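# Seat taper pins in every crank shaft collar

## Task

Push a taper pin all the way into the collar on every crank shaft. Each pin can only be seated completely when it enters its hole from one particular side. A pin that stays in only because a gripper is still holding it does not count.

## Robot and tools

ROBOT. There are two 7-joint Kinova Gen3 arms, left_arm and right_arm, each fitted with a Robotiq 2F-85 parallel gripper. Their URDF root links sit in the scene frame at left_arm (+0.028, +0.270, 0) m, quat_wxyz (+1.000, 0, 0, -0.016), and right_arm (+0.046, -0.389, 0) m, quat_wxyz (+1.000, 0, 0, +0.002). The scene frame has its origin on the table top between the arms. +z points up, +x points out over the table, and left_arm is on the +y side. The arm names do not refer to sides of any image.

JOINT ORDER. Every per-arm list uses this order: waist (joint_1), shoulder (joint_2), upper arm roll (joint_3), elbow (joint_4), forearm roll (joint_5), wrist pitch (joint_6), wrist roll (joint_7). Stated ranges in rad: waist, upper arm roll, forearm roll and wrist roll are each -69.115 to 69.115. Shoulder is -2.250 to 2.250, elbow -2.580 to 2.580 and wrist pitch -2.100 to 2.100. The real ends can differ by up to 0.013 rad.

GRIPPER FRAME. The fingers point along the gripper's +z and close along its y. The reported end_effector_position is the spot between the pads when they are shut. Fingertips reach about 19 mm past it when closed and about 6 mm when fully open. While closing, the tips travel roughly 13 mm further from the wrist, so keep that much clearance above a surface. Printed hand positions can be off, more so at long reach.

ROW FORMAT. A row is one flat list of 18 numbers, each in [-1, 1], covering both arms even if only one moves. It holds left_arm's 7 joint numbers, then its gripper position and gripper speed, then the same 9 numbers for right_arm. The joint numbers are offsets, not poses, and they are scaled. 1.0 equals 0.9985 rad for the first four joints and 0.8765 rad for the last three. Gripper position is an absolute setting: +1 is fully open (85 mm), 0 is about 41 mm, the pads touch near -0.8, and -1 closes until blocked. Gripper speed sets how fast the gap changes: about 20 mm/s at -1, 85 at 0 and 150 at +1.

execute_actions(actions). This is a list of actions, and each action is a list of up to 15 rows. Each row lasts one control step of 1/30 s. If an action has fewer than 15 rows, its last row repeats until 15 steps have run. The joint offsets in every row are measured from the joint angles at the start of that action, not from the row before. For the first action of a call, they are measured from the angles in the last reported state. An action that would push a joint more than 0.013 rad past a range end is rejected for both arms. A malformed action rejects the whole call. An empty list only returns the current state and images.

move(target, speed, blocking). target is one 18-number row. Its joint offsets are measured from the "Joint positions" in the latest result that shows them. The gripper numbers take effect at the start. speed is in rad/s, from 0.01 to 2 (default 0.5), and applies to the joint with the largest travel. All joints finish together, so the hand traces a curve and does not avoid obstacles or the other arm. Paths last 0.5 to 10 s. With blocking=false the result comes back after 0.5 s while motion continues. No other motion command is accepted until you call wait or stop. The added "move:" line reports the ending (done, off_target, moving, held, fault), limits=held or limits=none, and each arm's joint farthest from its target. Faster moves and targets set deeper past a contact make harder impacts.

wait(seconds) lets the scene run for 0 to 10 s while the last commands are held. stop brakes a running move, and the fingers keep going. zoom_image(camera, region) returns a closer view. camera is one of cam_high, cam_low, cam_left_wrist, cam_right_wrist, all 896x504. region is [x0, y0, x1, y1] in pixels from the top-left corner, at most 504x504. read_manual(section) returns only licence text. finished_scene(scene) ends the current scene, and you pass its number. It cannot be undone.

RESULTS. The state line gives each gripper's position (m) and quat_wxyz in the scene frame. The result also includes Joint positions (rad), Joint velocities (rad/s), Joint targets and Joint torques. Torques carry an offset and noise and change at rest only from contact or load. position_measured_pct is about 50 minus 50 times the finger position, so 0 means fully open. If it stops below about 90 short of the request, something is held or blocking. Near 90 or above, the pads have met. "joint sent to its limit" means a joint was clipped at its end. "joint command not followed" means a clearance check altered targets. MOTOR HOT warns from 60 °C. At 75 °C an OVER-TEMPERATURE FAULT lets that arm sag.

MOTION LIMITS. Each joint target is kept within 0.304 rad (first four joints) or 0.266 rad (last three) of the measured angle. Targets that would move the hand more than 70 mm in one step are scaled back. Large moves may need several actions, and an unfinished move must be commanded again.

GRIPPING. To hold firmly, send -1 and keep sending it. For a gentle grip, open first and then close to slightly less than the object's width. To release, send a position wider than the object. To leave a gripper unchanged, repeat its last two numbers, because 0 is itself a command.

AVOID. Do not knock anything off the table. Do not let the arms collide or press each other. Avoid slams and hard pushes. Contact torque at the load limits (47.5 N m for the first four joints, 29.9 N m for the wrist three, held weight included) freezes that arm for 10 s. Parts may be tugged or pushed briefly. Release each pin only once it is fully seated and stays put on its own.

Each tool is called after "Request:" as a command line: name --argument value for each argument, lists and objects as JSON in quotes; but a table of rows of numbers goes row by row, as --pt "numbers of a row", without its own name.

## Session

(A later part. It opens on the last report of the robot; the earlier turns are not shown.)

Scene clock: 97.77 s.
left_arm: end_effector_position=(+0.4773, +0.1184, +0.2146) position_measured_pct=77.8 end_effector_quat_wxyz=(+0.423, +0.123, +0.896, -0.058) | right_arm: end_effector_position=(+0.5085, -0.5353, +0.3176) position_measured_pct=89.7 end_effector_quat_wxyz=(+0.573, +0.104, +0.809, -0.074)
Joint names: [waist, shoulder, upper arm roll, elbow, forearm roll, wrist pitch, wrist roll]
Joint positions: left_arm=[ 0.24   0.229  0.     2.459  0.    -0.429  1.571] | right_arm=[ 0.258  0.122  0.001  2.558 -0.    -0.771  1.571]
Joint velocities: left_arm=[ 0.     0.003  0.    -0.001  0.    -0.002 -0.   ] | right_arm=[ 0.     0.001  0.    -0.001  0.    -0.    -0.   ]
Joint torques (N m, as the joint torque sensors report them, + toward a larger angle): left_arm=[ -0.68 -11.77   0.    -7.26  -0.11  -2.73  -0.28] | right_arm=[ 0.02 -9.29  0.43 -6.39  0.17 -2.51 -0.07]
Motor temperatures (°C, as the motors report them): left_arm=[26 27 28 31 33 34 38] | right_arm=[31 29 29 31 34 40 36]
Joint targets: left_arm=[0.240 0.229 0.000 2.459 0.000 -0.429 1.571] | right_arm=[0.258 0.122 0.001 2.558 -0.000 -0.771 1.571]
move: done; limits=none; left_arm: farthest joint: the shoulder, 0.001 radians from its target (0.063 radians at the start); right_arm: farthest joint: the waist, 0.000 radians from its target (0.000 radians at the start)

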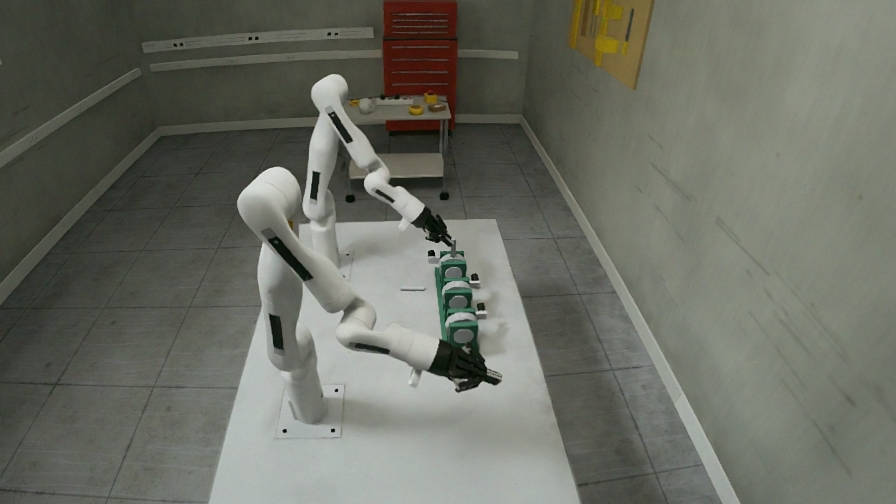

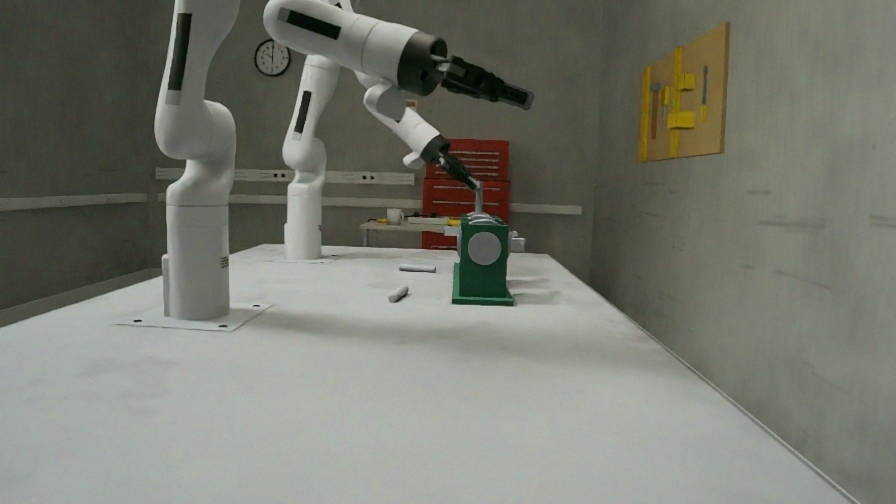

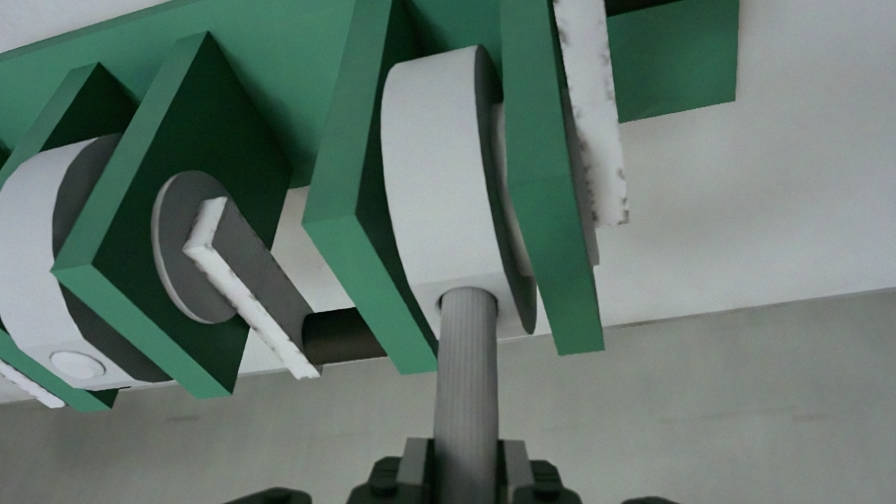

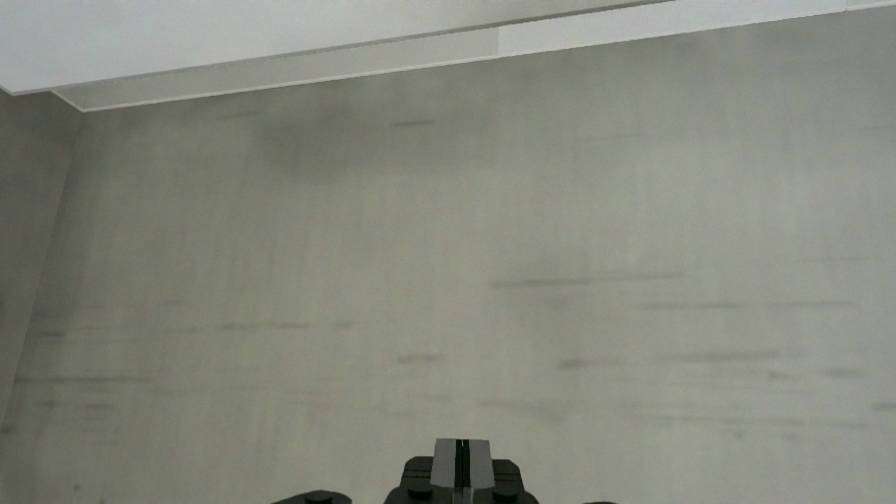

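Request:
move --target '[0.0015,0.083,0,0.033,0,-0.132,0,-1,0, 0,0,0,0,0,0,0,-0.8,0]' --speed 0.2

Request:
move --target '[0,0,0,0,0,0,0,-0.2,-0.5, 0,0,0,0,0,0,0,-0.8,0]'

Scene clock: 98.90 s.
left_arm: end_effector_position=(+0.4772, +0.1180, +0.1914) position_measured_pct=77.8 end_effector_quat_wxyz=(+0.423, +0.123, +0.896, -0.059) | right_arm: end_effector_position=(+0.5085, -0.5353, +0.3176) position_measured_pct=89.7 end_effector_quat_wxyz=(+0.573, +0.104, +0.809, -0.074)
Joint names: [waist, shoulder, upper arm roll, elbow, forearm roll, wrist pitch, wrist roll]
Joint positions: left_arm=[ 0.242  0.311 -0.     2.492  0.    -0.545  1.571] | right_arm=[ 0.258  0.122  0.001  2.558 -0.    -0.771  1.571]
Joint velocities: left_arm=[-0.     0.004  0.001 -0.     0.     0.001 -0.   ] | right_arm=[-0.    -0.001 -0.001 -0.001 -0.     0.     0.   ]
Joint torques (N m, as the joint torque sensors report them, + toward a larger angle): left_arm=[  0.28 -12.64   0.16  -5.85  -0.05  -2.78  -0.04] | right_arm=[-0.57 -9.66  0.17 -6.26  0.15 -2.74 -0.16]
Motor temperatures (°C, as the motors report them): left_arm=[26 27 28 31 33 34 38] | right_arm=[31 29 29 31 34 40 36]
Joint targets: left_arm=[0.242 0.311 0.000 2.492 0.000 -0.545 1.571] | right_arm=[0.258 0.122 0.001 2.558 -0.000 -0.771 1.571]
move: done; limits=none; left_arm: farthest joint: the shoulder, 0.001 radians from its target (0.083 radians at the start); right_arm: farthest joint: the waist, 0.000 radians from its target (0.000 radians at the start)

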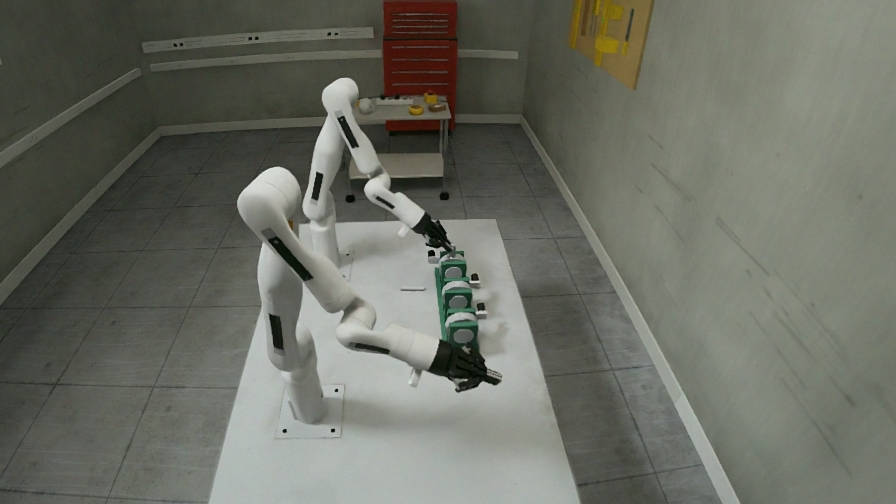

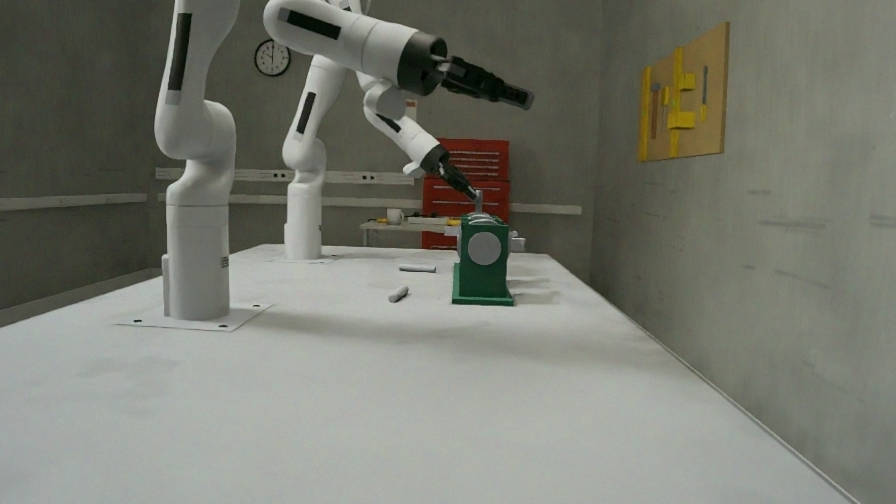

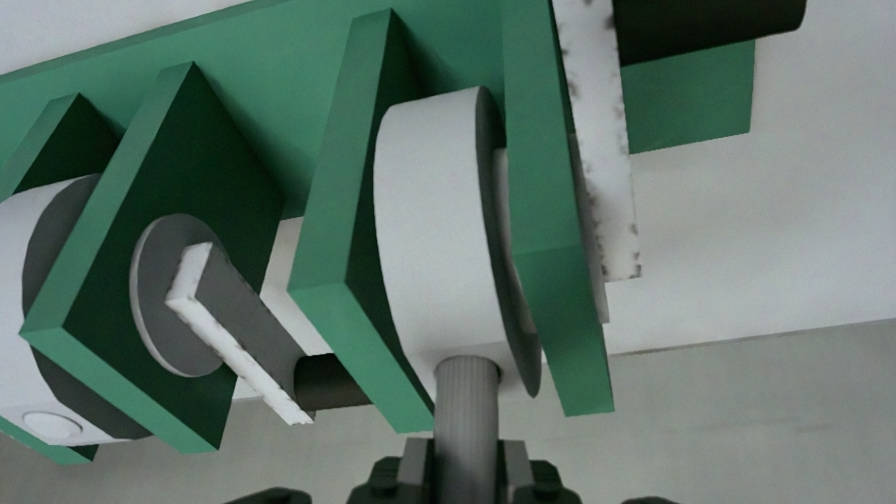

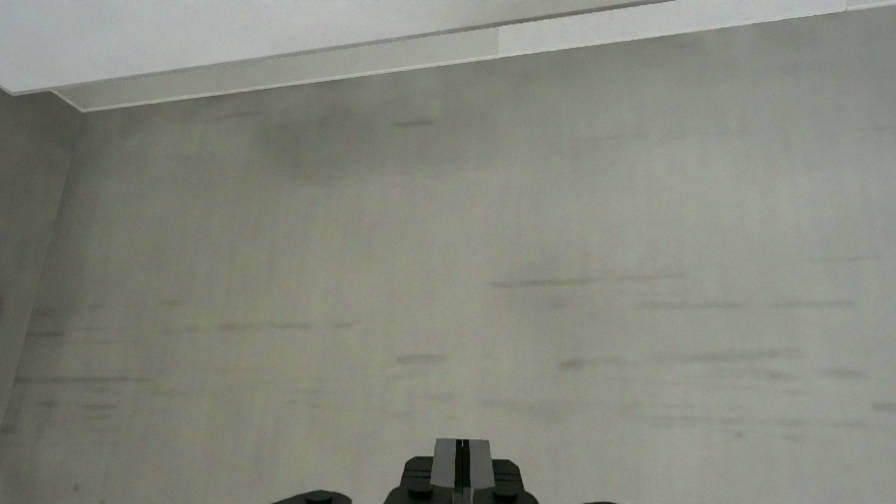

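Scene clock: 99.57 s.
left_arm: end_effector_position=(+0.4772, +0.1180, +0.1914) position_measured_pct=59.9 end_effector_quat_wxyz=(+0.423, +0.123, +0.896, -0.059) | right_arm: end_effector_position=(+0.5085, -0.5353, +0.3176) position_measured_pct=89.7 end_effector_quat_wxyz=(+0.573, +0.104, +0.809, -0.074)
Joint names: [waist, shoulder, upper arm roll, elbow, forearm roll, wrist pitch, wrist roll]
Joint positions: left_arm=[ 0.242  0.311 -0.     2.492  0.    -0.545  1.571] | right_arm=[ 0.258  0.122  0.001  2.558 -0.    -0.771  1.571]
Joint velocities: left_arm=[ 0.    -0.    -0.    -0.    -0.     0.001  0.   ] | right_arm=[ 0.     0.001  0.001  0.002  0.    -0.001  0.   ]
Joint torques (N m, as the joint torque sensors report them, + toward a larger angle): left_arm=[ -0.15 -11.68  -0.25  -6.01   0.22  -2.06  -0.01] | right_arm=[-0.51 -9.72  0.02 -6.52  0.21 -2.27 -0.13]
Motor temperatures (°C, as the motors report them): left_arm=[26 27 28 31 33 34 38] | right_arm=[31 29 29 31 34 40 36]
Joint targets: left_arm=[0.242 0.311 -0.000 2.492 0.000 -0.545 1.571] | right_arm=[0.258 0.122 0.001 2.558 -0.000 -0.771 1.571]
move: done; limits=none; left_arm: farthest joint: the waist, 0.000 radians from its target (0.000 radians at the start); right_arm: farthest joint: the waist, 0.000 radians from its target (0.000 radians at the start)

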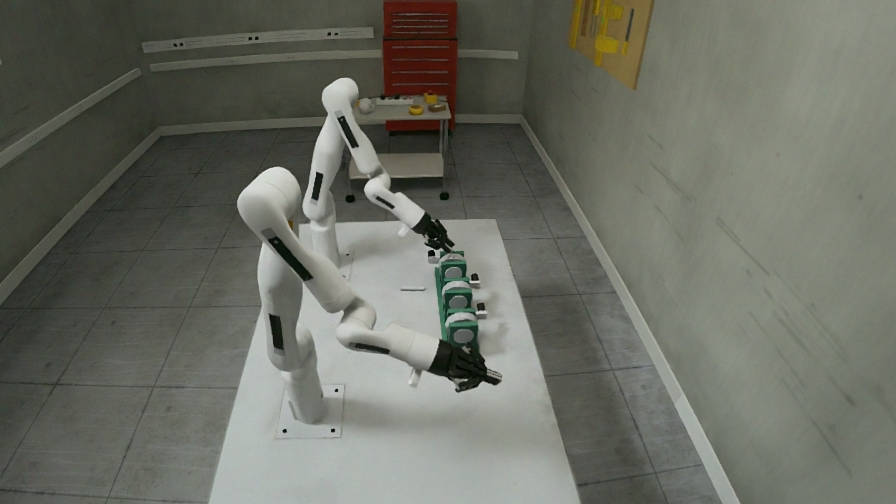

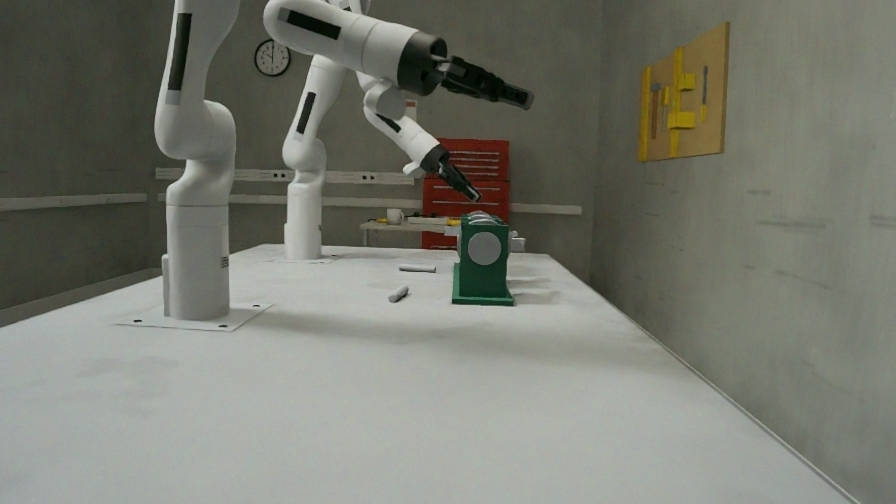

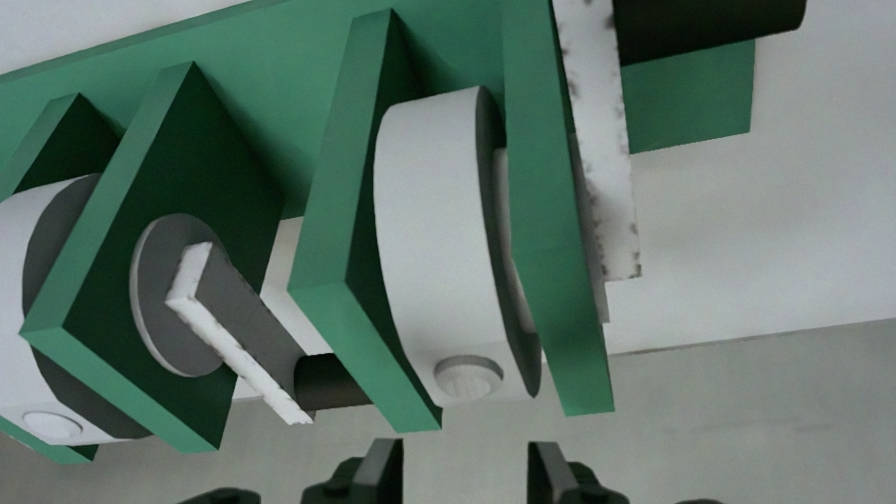

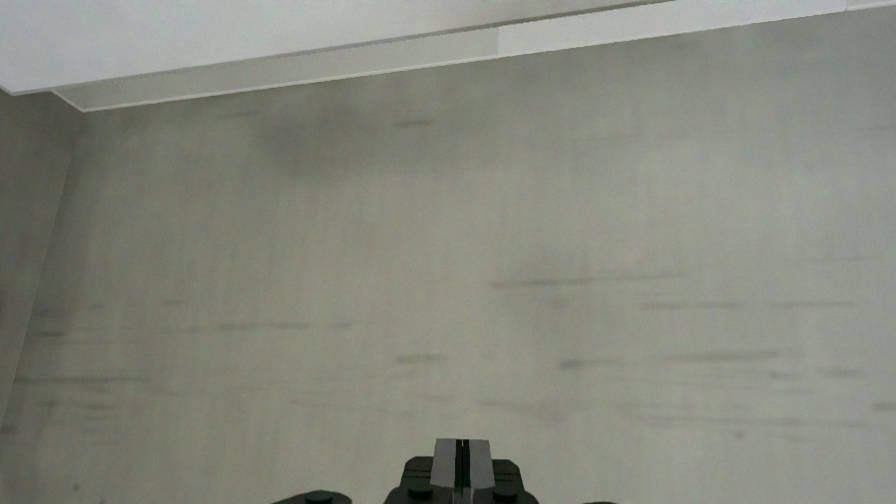

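Request:
zoom_image --camera "cam_left_wrist" --region '[0,300,504,470]'

Request:
zoom_image --camera "cam_low" --region '[455,195,505,230]'

Region (0, 300, 504, 470) of cam_left_wrist's 896x504 image, scaled by 1.000; it fills the top 170 rows of this view, and the rest is white.

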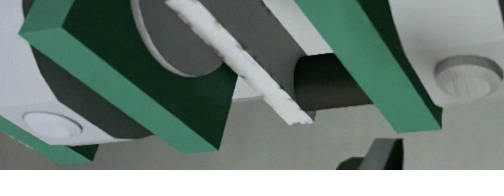

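Region (455, 195, 505, 230) of cam_low's 896x504 image, scaled by 10.080, with more detail than that image has; it fills the top 353 rows of this view, and the rest is white.

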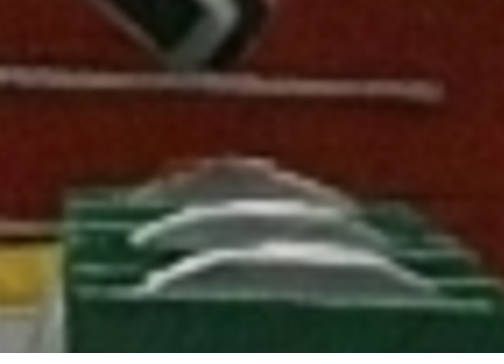

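Request:
wait --seconds 0

Request:
zoom_image --camera "cam_left_wrist" --region '[410,330,530,420]'

Scene clock: 100.00 s.
left_arm: end_effector_position=(+0.4772, +0.1180, +0.1914) position_measured_pct=59.9 end_effector_quat_wxyz=(+0.423, +0.123, +0.896, -0.059) | right_arm: end_effector_position=(+0.5085, -0.5353, +0.3176) position_measured_pct=89.7 end_effector_quat_wxyz=(+0.573, +0.104, +0.809, -0.074)
Joint names: [waist, shoulder, upper arm roll, elbow, forearm roll, wrist pitch, wrist roll]
Joint positions: left_arm=[ 0.242  0.311 -0.     2.492  0.    -0.545  1.571] | right_arm=[ 0.258  0.122  0.001  2.558 -0.    -0.771  1.571]
Joint velocities: left_arm=[-0.    -0.     0.001 -0.     0.     0.     0.   ] | right_arm=[-0.     0.001  0.     0.001 -0.     0.001  0.   ]
Joint torques (N m, as the joint torque sensors report them, + toward a larger angle): left_arm=[ -0.36 -12.3   -0.08  -5.19  -0.03  -2.42  -0.25] | right_arm=[-0.51 -9.38  0.25 -6.62  0.12 -2.62  0.02]
Motor temperatures (°C, as the motors report them): left_arm=[26 27 28 31 33 34 38] | right_arm=[31 29 29 31 34 40 36]
Joint targets: left_arm=[0.242 0.311 -0.000 2.492 0.000 -0.545 1.571] | right_arm=[0.258 0.122 0.001 2.558 -0.000 -0.771 1.571]

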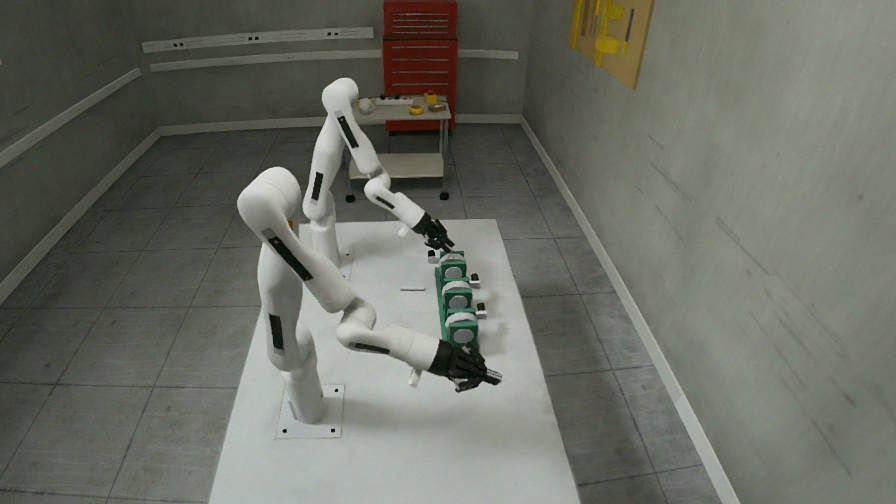

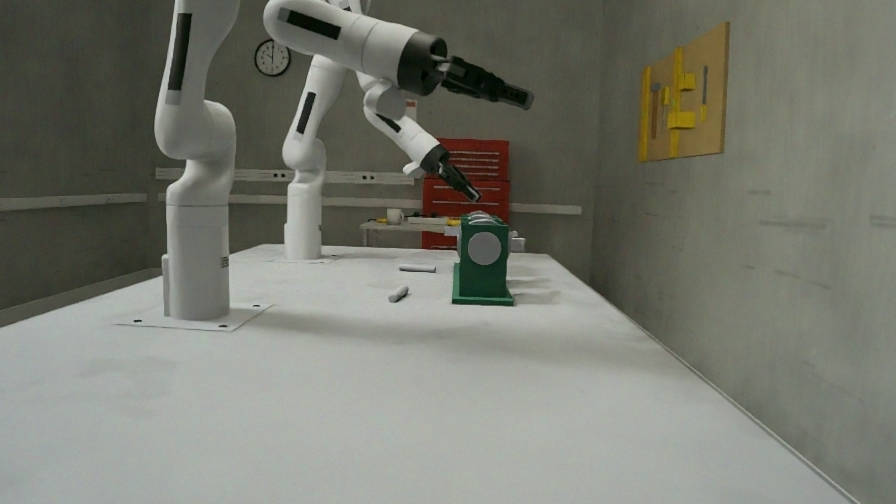

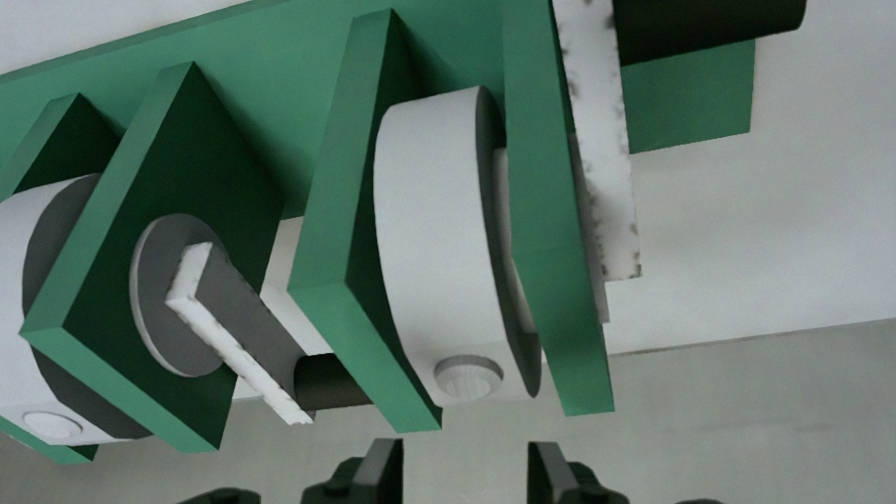

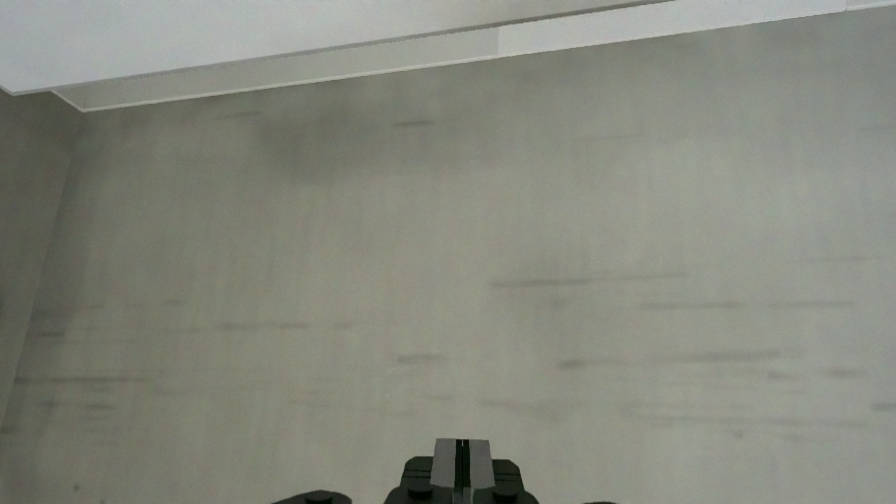

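Region (410, 330, 530, 420) of cam_left_wrist's 896x504 image, scaled by 4.200; it fills the top 378 rows of this view, and the rest is white.

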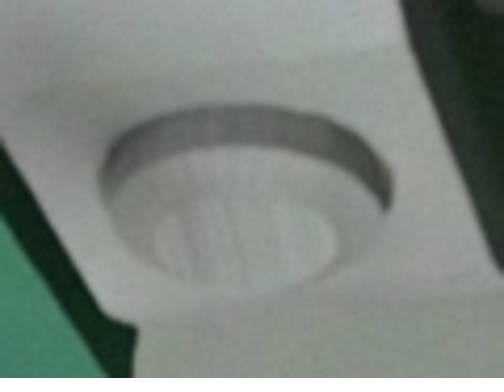

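Request:
move --target '[0,0.0685,0,-0.0017,0,-0.0762,0,-0.85,1, 0,0,0,0,0,0,0,-0.8,0]' --speed 0.15

Request:
move --target '[0,0.0345,0,0.0094,0,-0.05,0,-0.85,1, 0,0,0,0,0,0,0,-0.8,0]' --speed 0.05

Scene clock: 120.73 s.
left_arm: end_effector_position=(+0.4840, +0.1161, +0.1755) position_measured_pct=90.5 end_effector_quat_wxyz=(+0.424, +0.123, +0.896, -0.059) | right_arm: end_effector_position=(+0.5085, -0.5353, +0.3176) position_measured_pct=89.7 end_effector_quat_wxyz=(+0.573, +0.104, +0.809, -0.074)
Joint names: [waist, shoulder, upper arm roll, elbow, forearm roll, wrist pitch, wrist roll]
Joint positions: left_arm=[ 0.242  0.379 -0.     2.49   0.    -0.612  1.571] | right_arm=[ 0.258  0.122  0.001  2.558 -0.    -0.771  1.571]
Joint velocities: left_arm=[ 0.     0.002  0.001 -0.     0.     0.001 -0.   ] | right_arm=[ 0.     0.     0.    -0.002  0.    -0.     0.   ]
Joint torques (N m, as the joint torque sensors report them, + toward a larger angle): left_arm=[ -0.1  -12.77   0.03  -4.84  -0.04  -2.49   0.  ] | right_arm=[-0.08 -9.67  0.14 -6.3   0.09 -2.68 -0.04]
Motor temperatures (°C, as the motors report them): left_arm=[26 27 28 31 33 34 38] | right_arm=[31 29 29 31 34 40 36]
Joint targets: left_arm=[0.242 0.379 -0.000 2.490 0.000 -0.612 1.571] | right_arm=[0.258 0.122 0.001 2.558 -0.000 -0.771 1.571]
move: done; limits=none; left_arm: farthest joint: the waist, 0.000 radians from its target (0.000 radians at the start); right_arm: farthest joint: the waist, 0.000 radians from its target (0.000 radians at the start)

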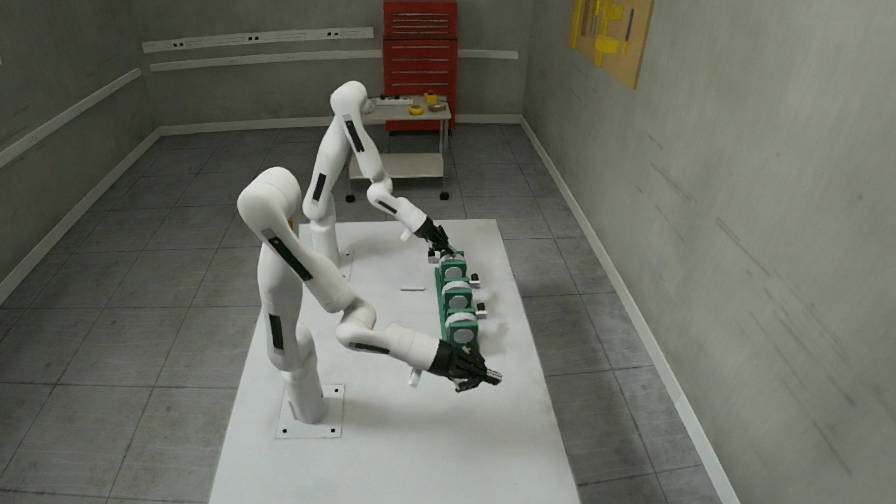

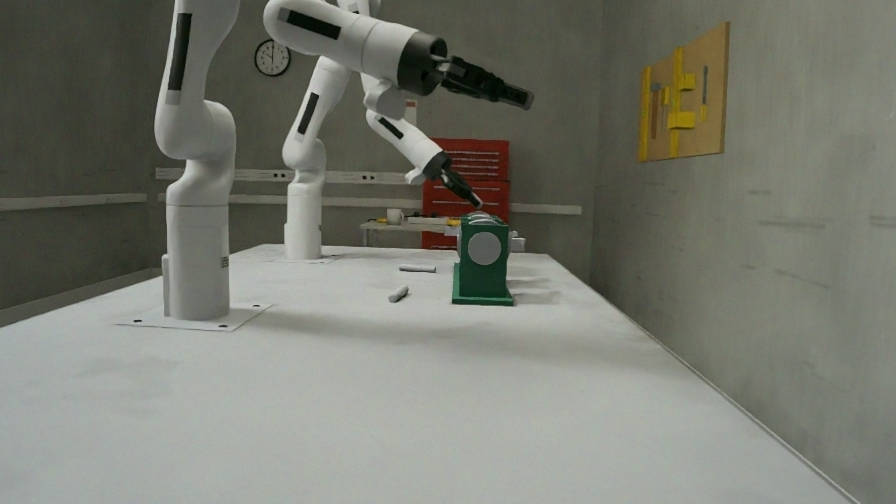

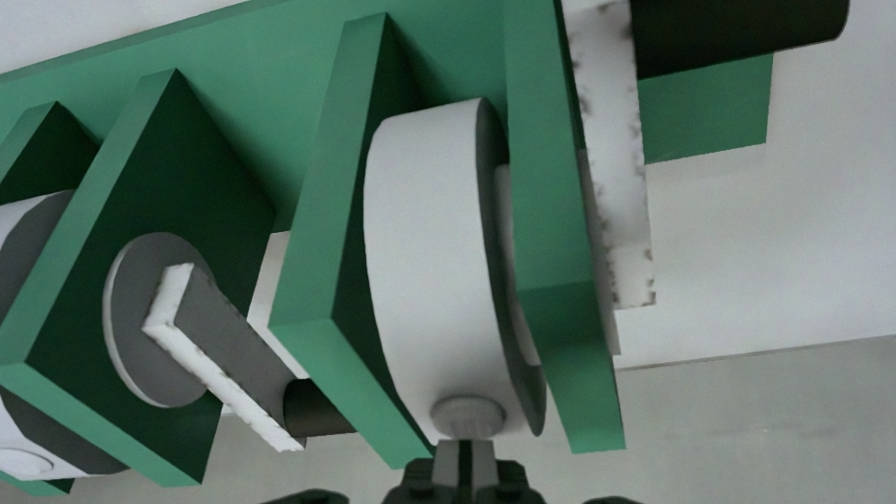

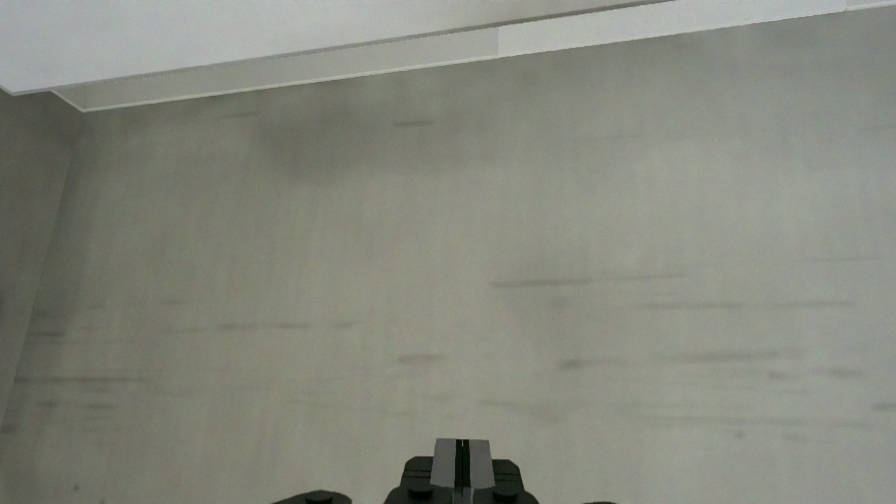

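Scene clock: 121.87 s.
left_arm: end_effector_position=(+0.4868, +0.1152, +0.1714) position_measured_pct=90.5 end_effector_quat_wxyz=(+0.430, +0.123, +0.893, -0.059) | right_arm: end_effector_position=(+0.5085, -0.5353, +0.3176) position_measured_pct=89.7 end_effector_quat_wxyz=(+0.573, +0.104, +0.809, -0.074)
Joint names: [waist, shoulder, upper arm roll, elbow, forearm roll, wrist pitch, wrist roll]
Joint positions: left_arm=[ 0.242  0.407  0.     2.497  0.    -0.66   1.571] | right_arm=[ 0.258  0.122  0.001  2.558 -0.    -0.771  1.571]
Joint velocities: left_arm=[ 0.001  0.     0.001  0.     0.    -0.     0.   ] | right_arm=[ 0.    -0.001  0.    -0.002 -0.     0.     0.   ]
Joint torques (N m, as the joint torque sensors report them, + toward a larger angle): left_arm=[-0.28 -7.82 -0.06 -2.53  0.28 -0.38 -0.33] | right_arm=[-0.31 -9.51  0.5  -6.27 -0.13 -2.27  0.01]
Motor temperatures (°C, as the motors report them): left_arm=[26 27 28 31 33 34 38] | right_arm=[31 29 29 31 34 40 36]
Joint targets: left_arm=[0.242 0.413 -0.000 2.500 0.000 -0.655 1.571] | right_arm=[0.258 0.122 0.001 2.558 -0.000 -0.771 1.571]
move: done; limits=none; left_arm: farthest joint: the shoulder, 0.006 radians from its target (0.034 radians at the start); right_arm: farthest joint: the waist, 0.000 radians from its target (0.000 radians at the start)

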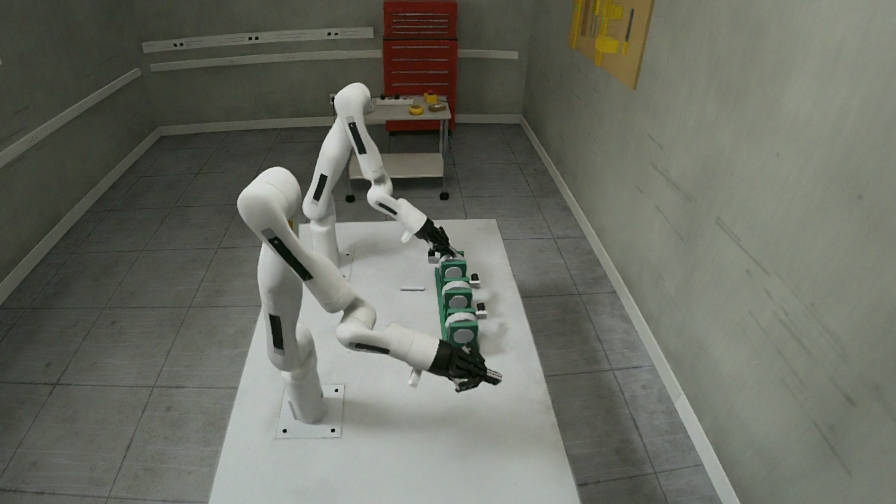

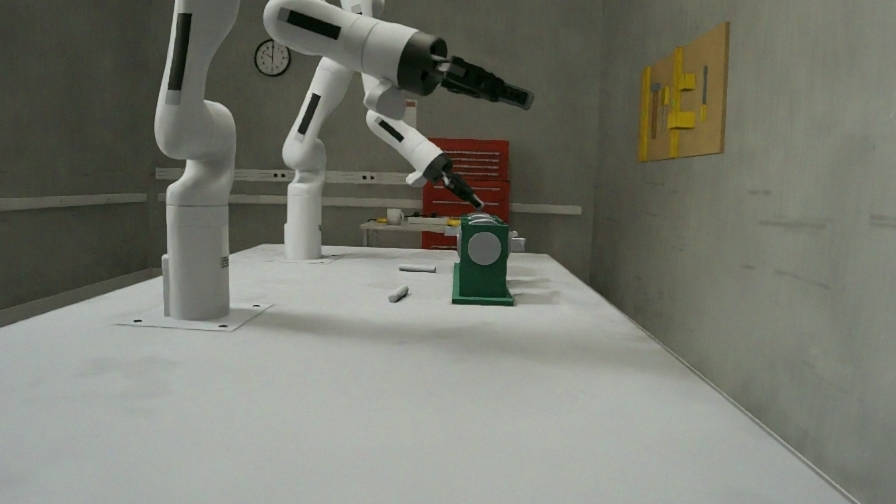

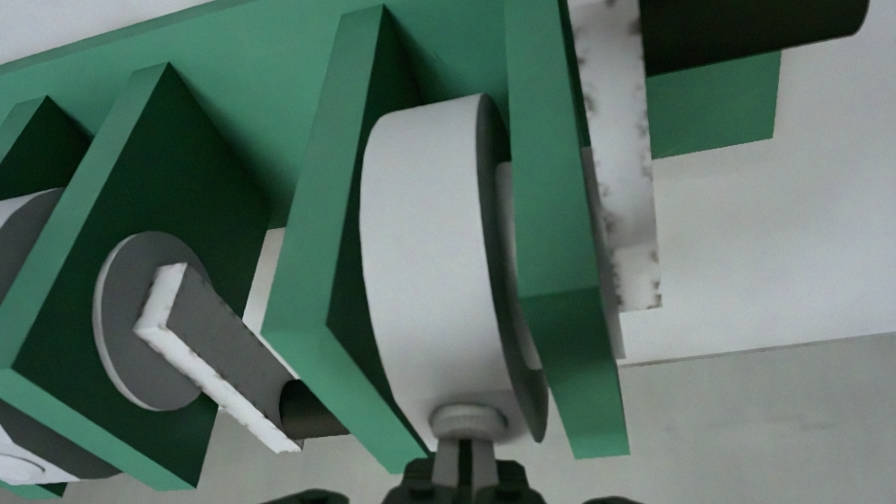

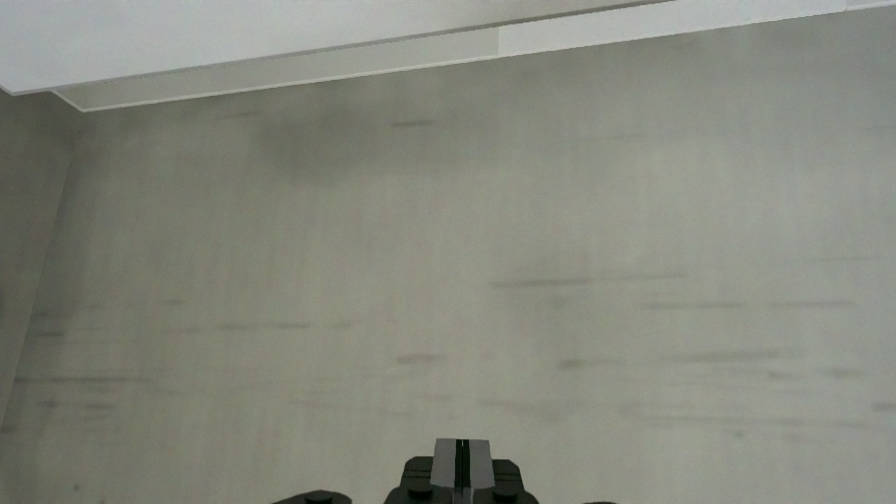

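Request:
move --target '[0,0.022,0,0.012,0,0.035,0,-0.85,1, 0,0,0,0,0,0,0,-0.8,0]' --speed 0.04

Request:
zoom_image --camera "cam_left_wrist" --region '[410,380,530,470]'

Scene clock: 123.30 s.
left_arm: end_effector_position=(+0.4861, +0.1154, +0.1701) position_measured_pct=90.5 end_effector_quat_wxyz=(+0.426, +0.123, +0.894, -0.059) | right_arm: end_effector_position=(+0.5085, -0.5353, +0.3176) position_measured_pct=89.7 end_effector_quat_wxyz=(+0.573, +0.104, +0.809, -0.074)
Joint names: [waist, shoulder, upper arm roll, elbow, forearm roll, wrist pitch, wrist roll]
Joint positions: left_arm=[ 0.242  0.406  0.     2.494  0.    -0.648  1.571] | right_arm=[ 0.258  0.122  0.001  2.558 -0.    -0.771  1.571]
Joint velocities: left_arm=[ 0.    -0.    -0.002 -0.     0.     0.001  0.   ] | right_arm=[ 0.     0.001  0.     0.001  0.    -0.    -0.   ]
Joint torques (N m, as the joint torque sensors report them, + toward a larger angle): left_arm=[-0.01  7.29  0.19  7.32 -0.15  7.38  0.19] | right_arm=[-0.1  -9.69  0.18 -6.47  0.08 -2.53 -0.11]
Motor temperatures (°C, as the motors report them): left_arm=[26 27 28 31 33 34 38] | right_arm=[31 29 29 31 34 40 36]
Joint targets: left_arm=[0.242 0.429 0.000 2.509 0.000 -0.629 1.571] | right_arm=[0.258 0.122 0.001 2.558 -0.000 -0.771 1.571]
move: off_target (left_arm); limits=none; left_arm: farthest joint: the shoulder, 0.023 radians from its target (0.022 radians at the start); right_arm: farthest joint: the waist, 0.000 radians from its target (0.000 radians at the start)

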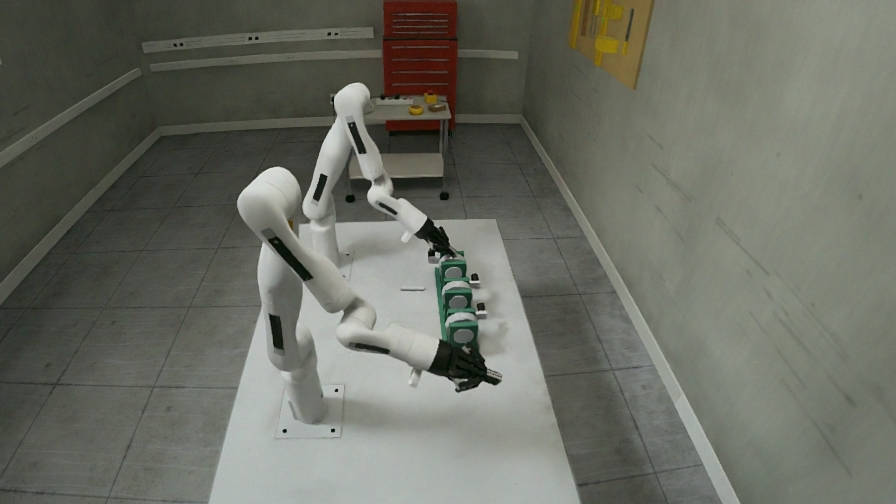

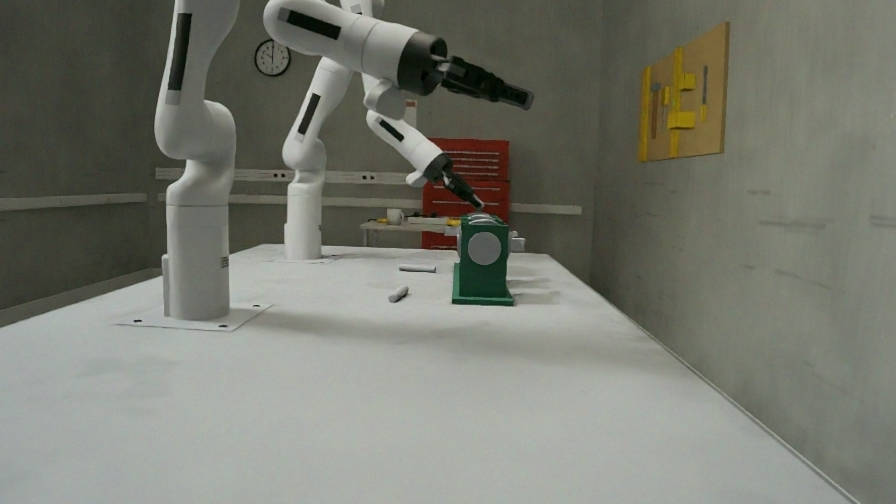

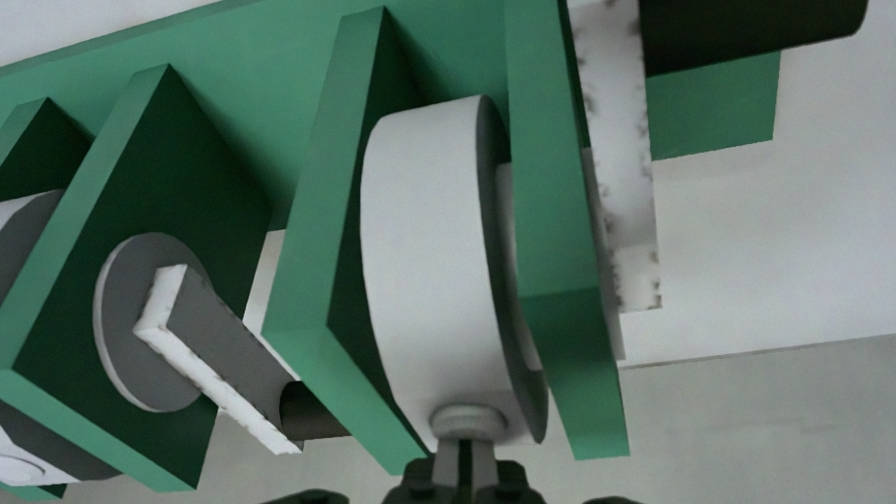

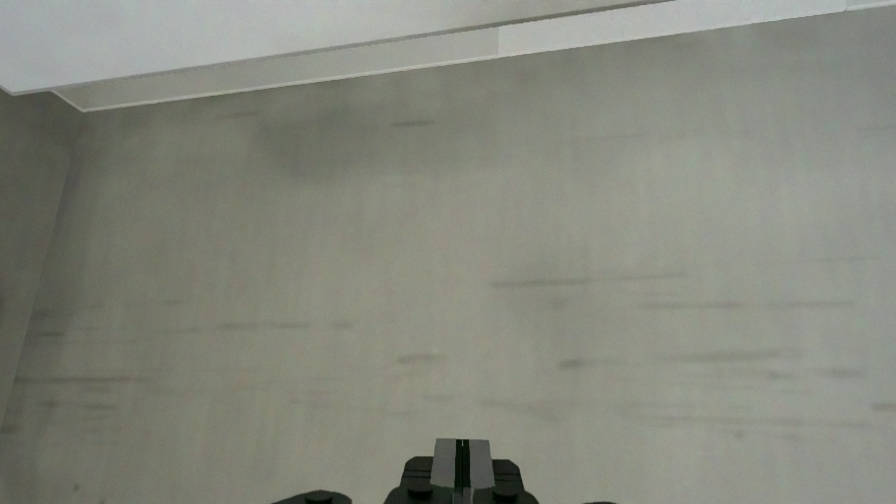

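Region (410, 380, 530, 470) of cam_left_wrist's 896x504 image, scaled by 4.200; it fills the top 378 rows of this view, and the rest is white.

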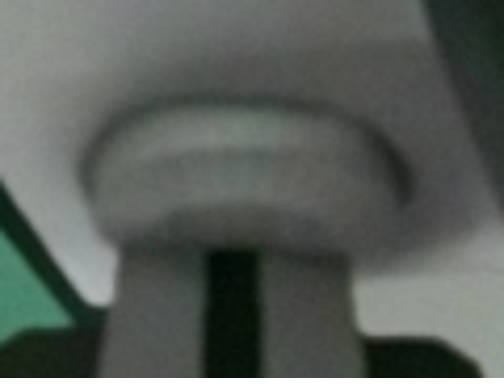

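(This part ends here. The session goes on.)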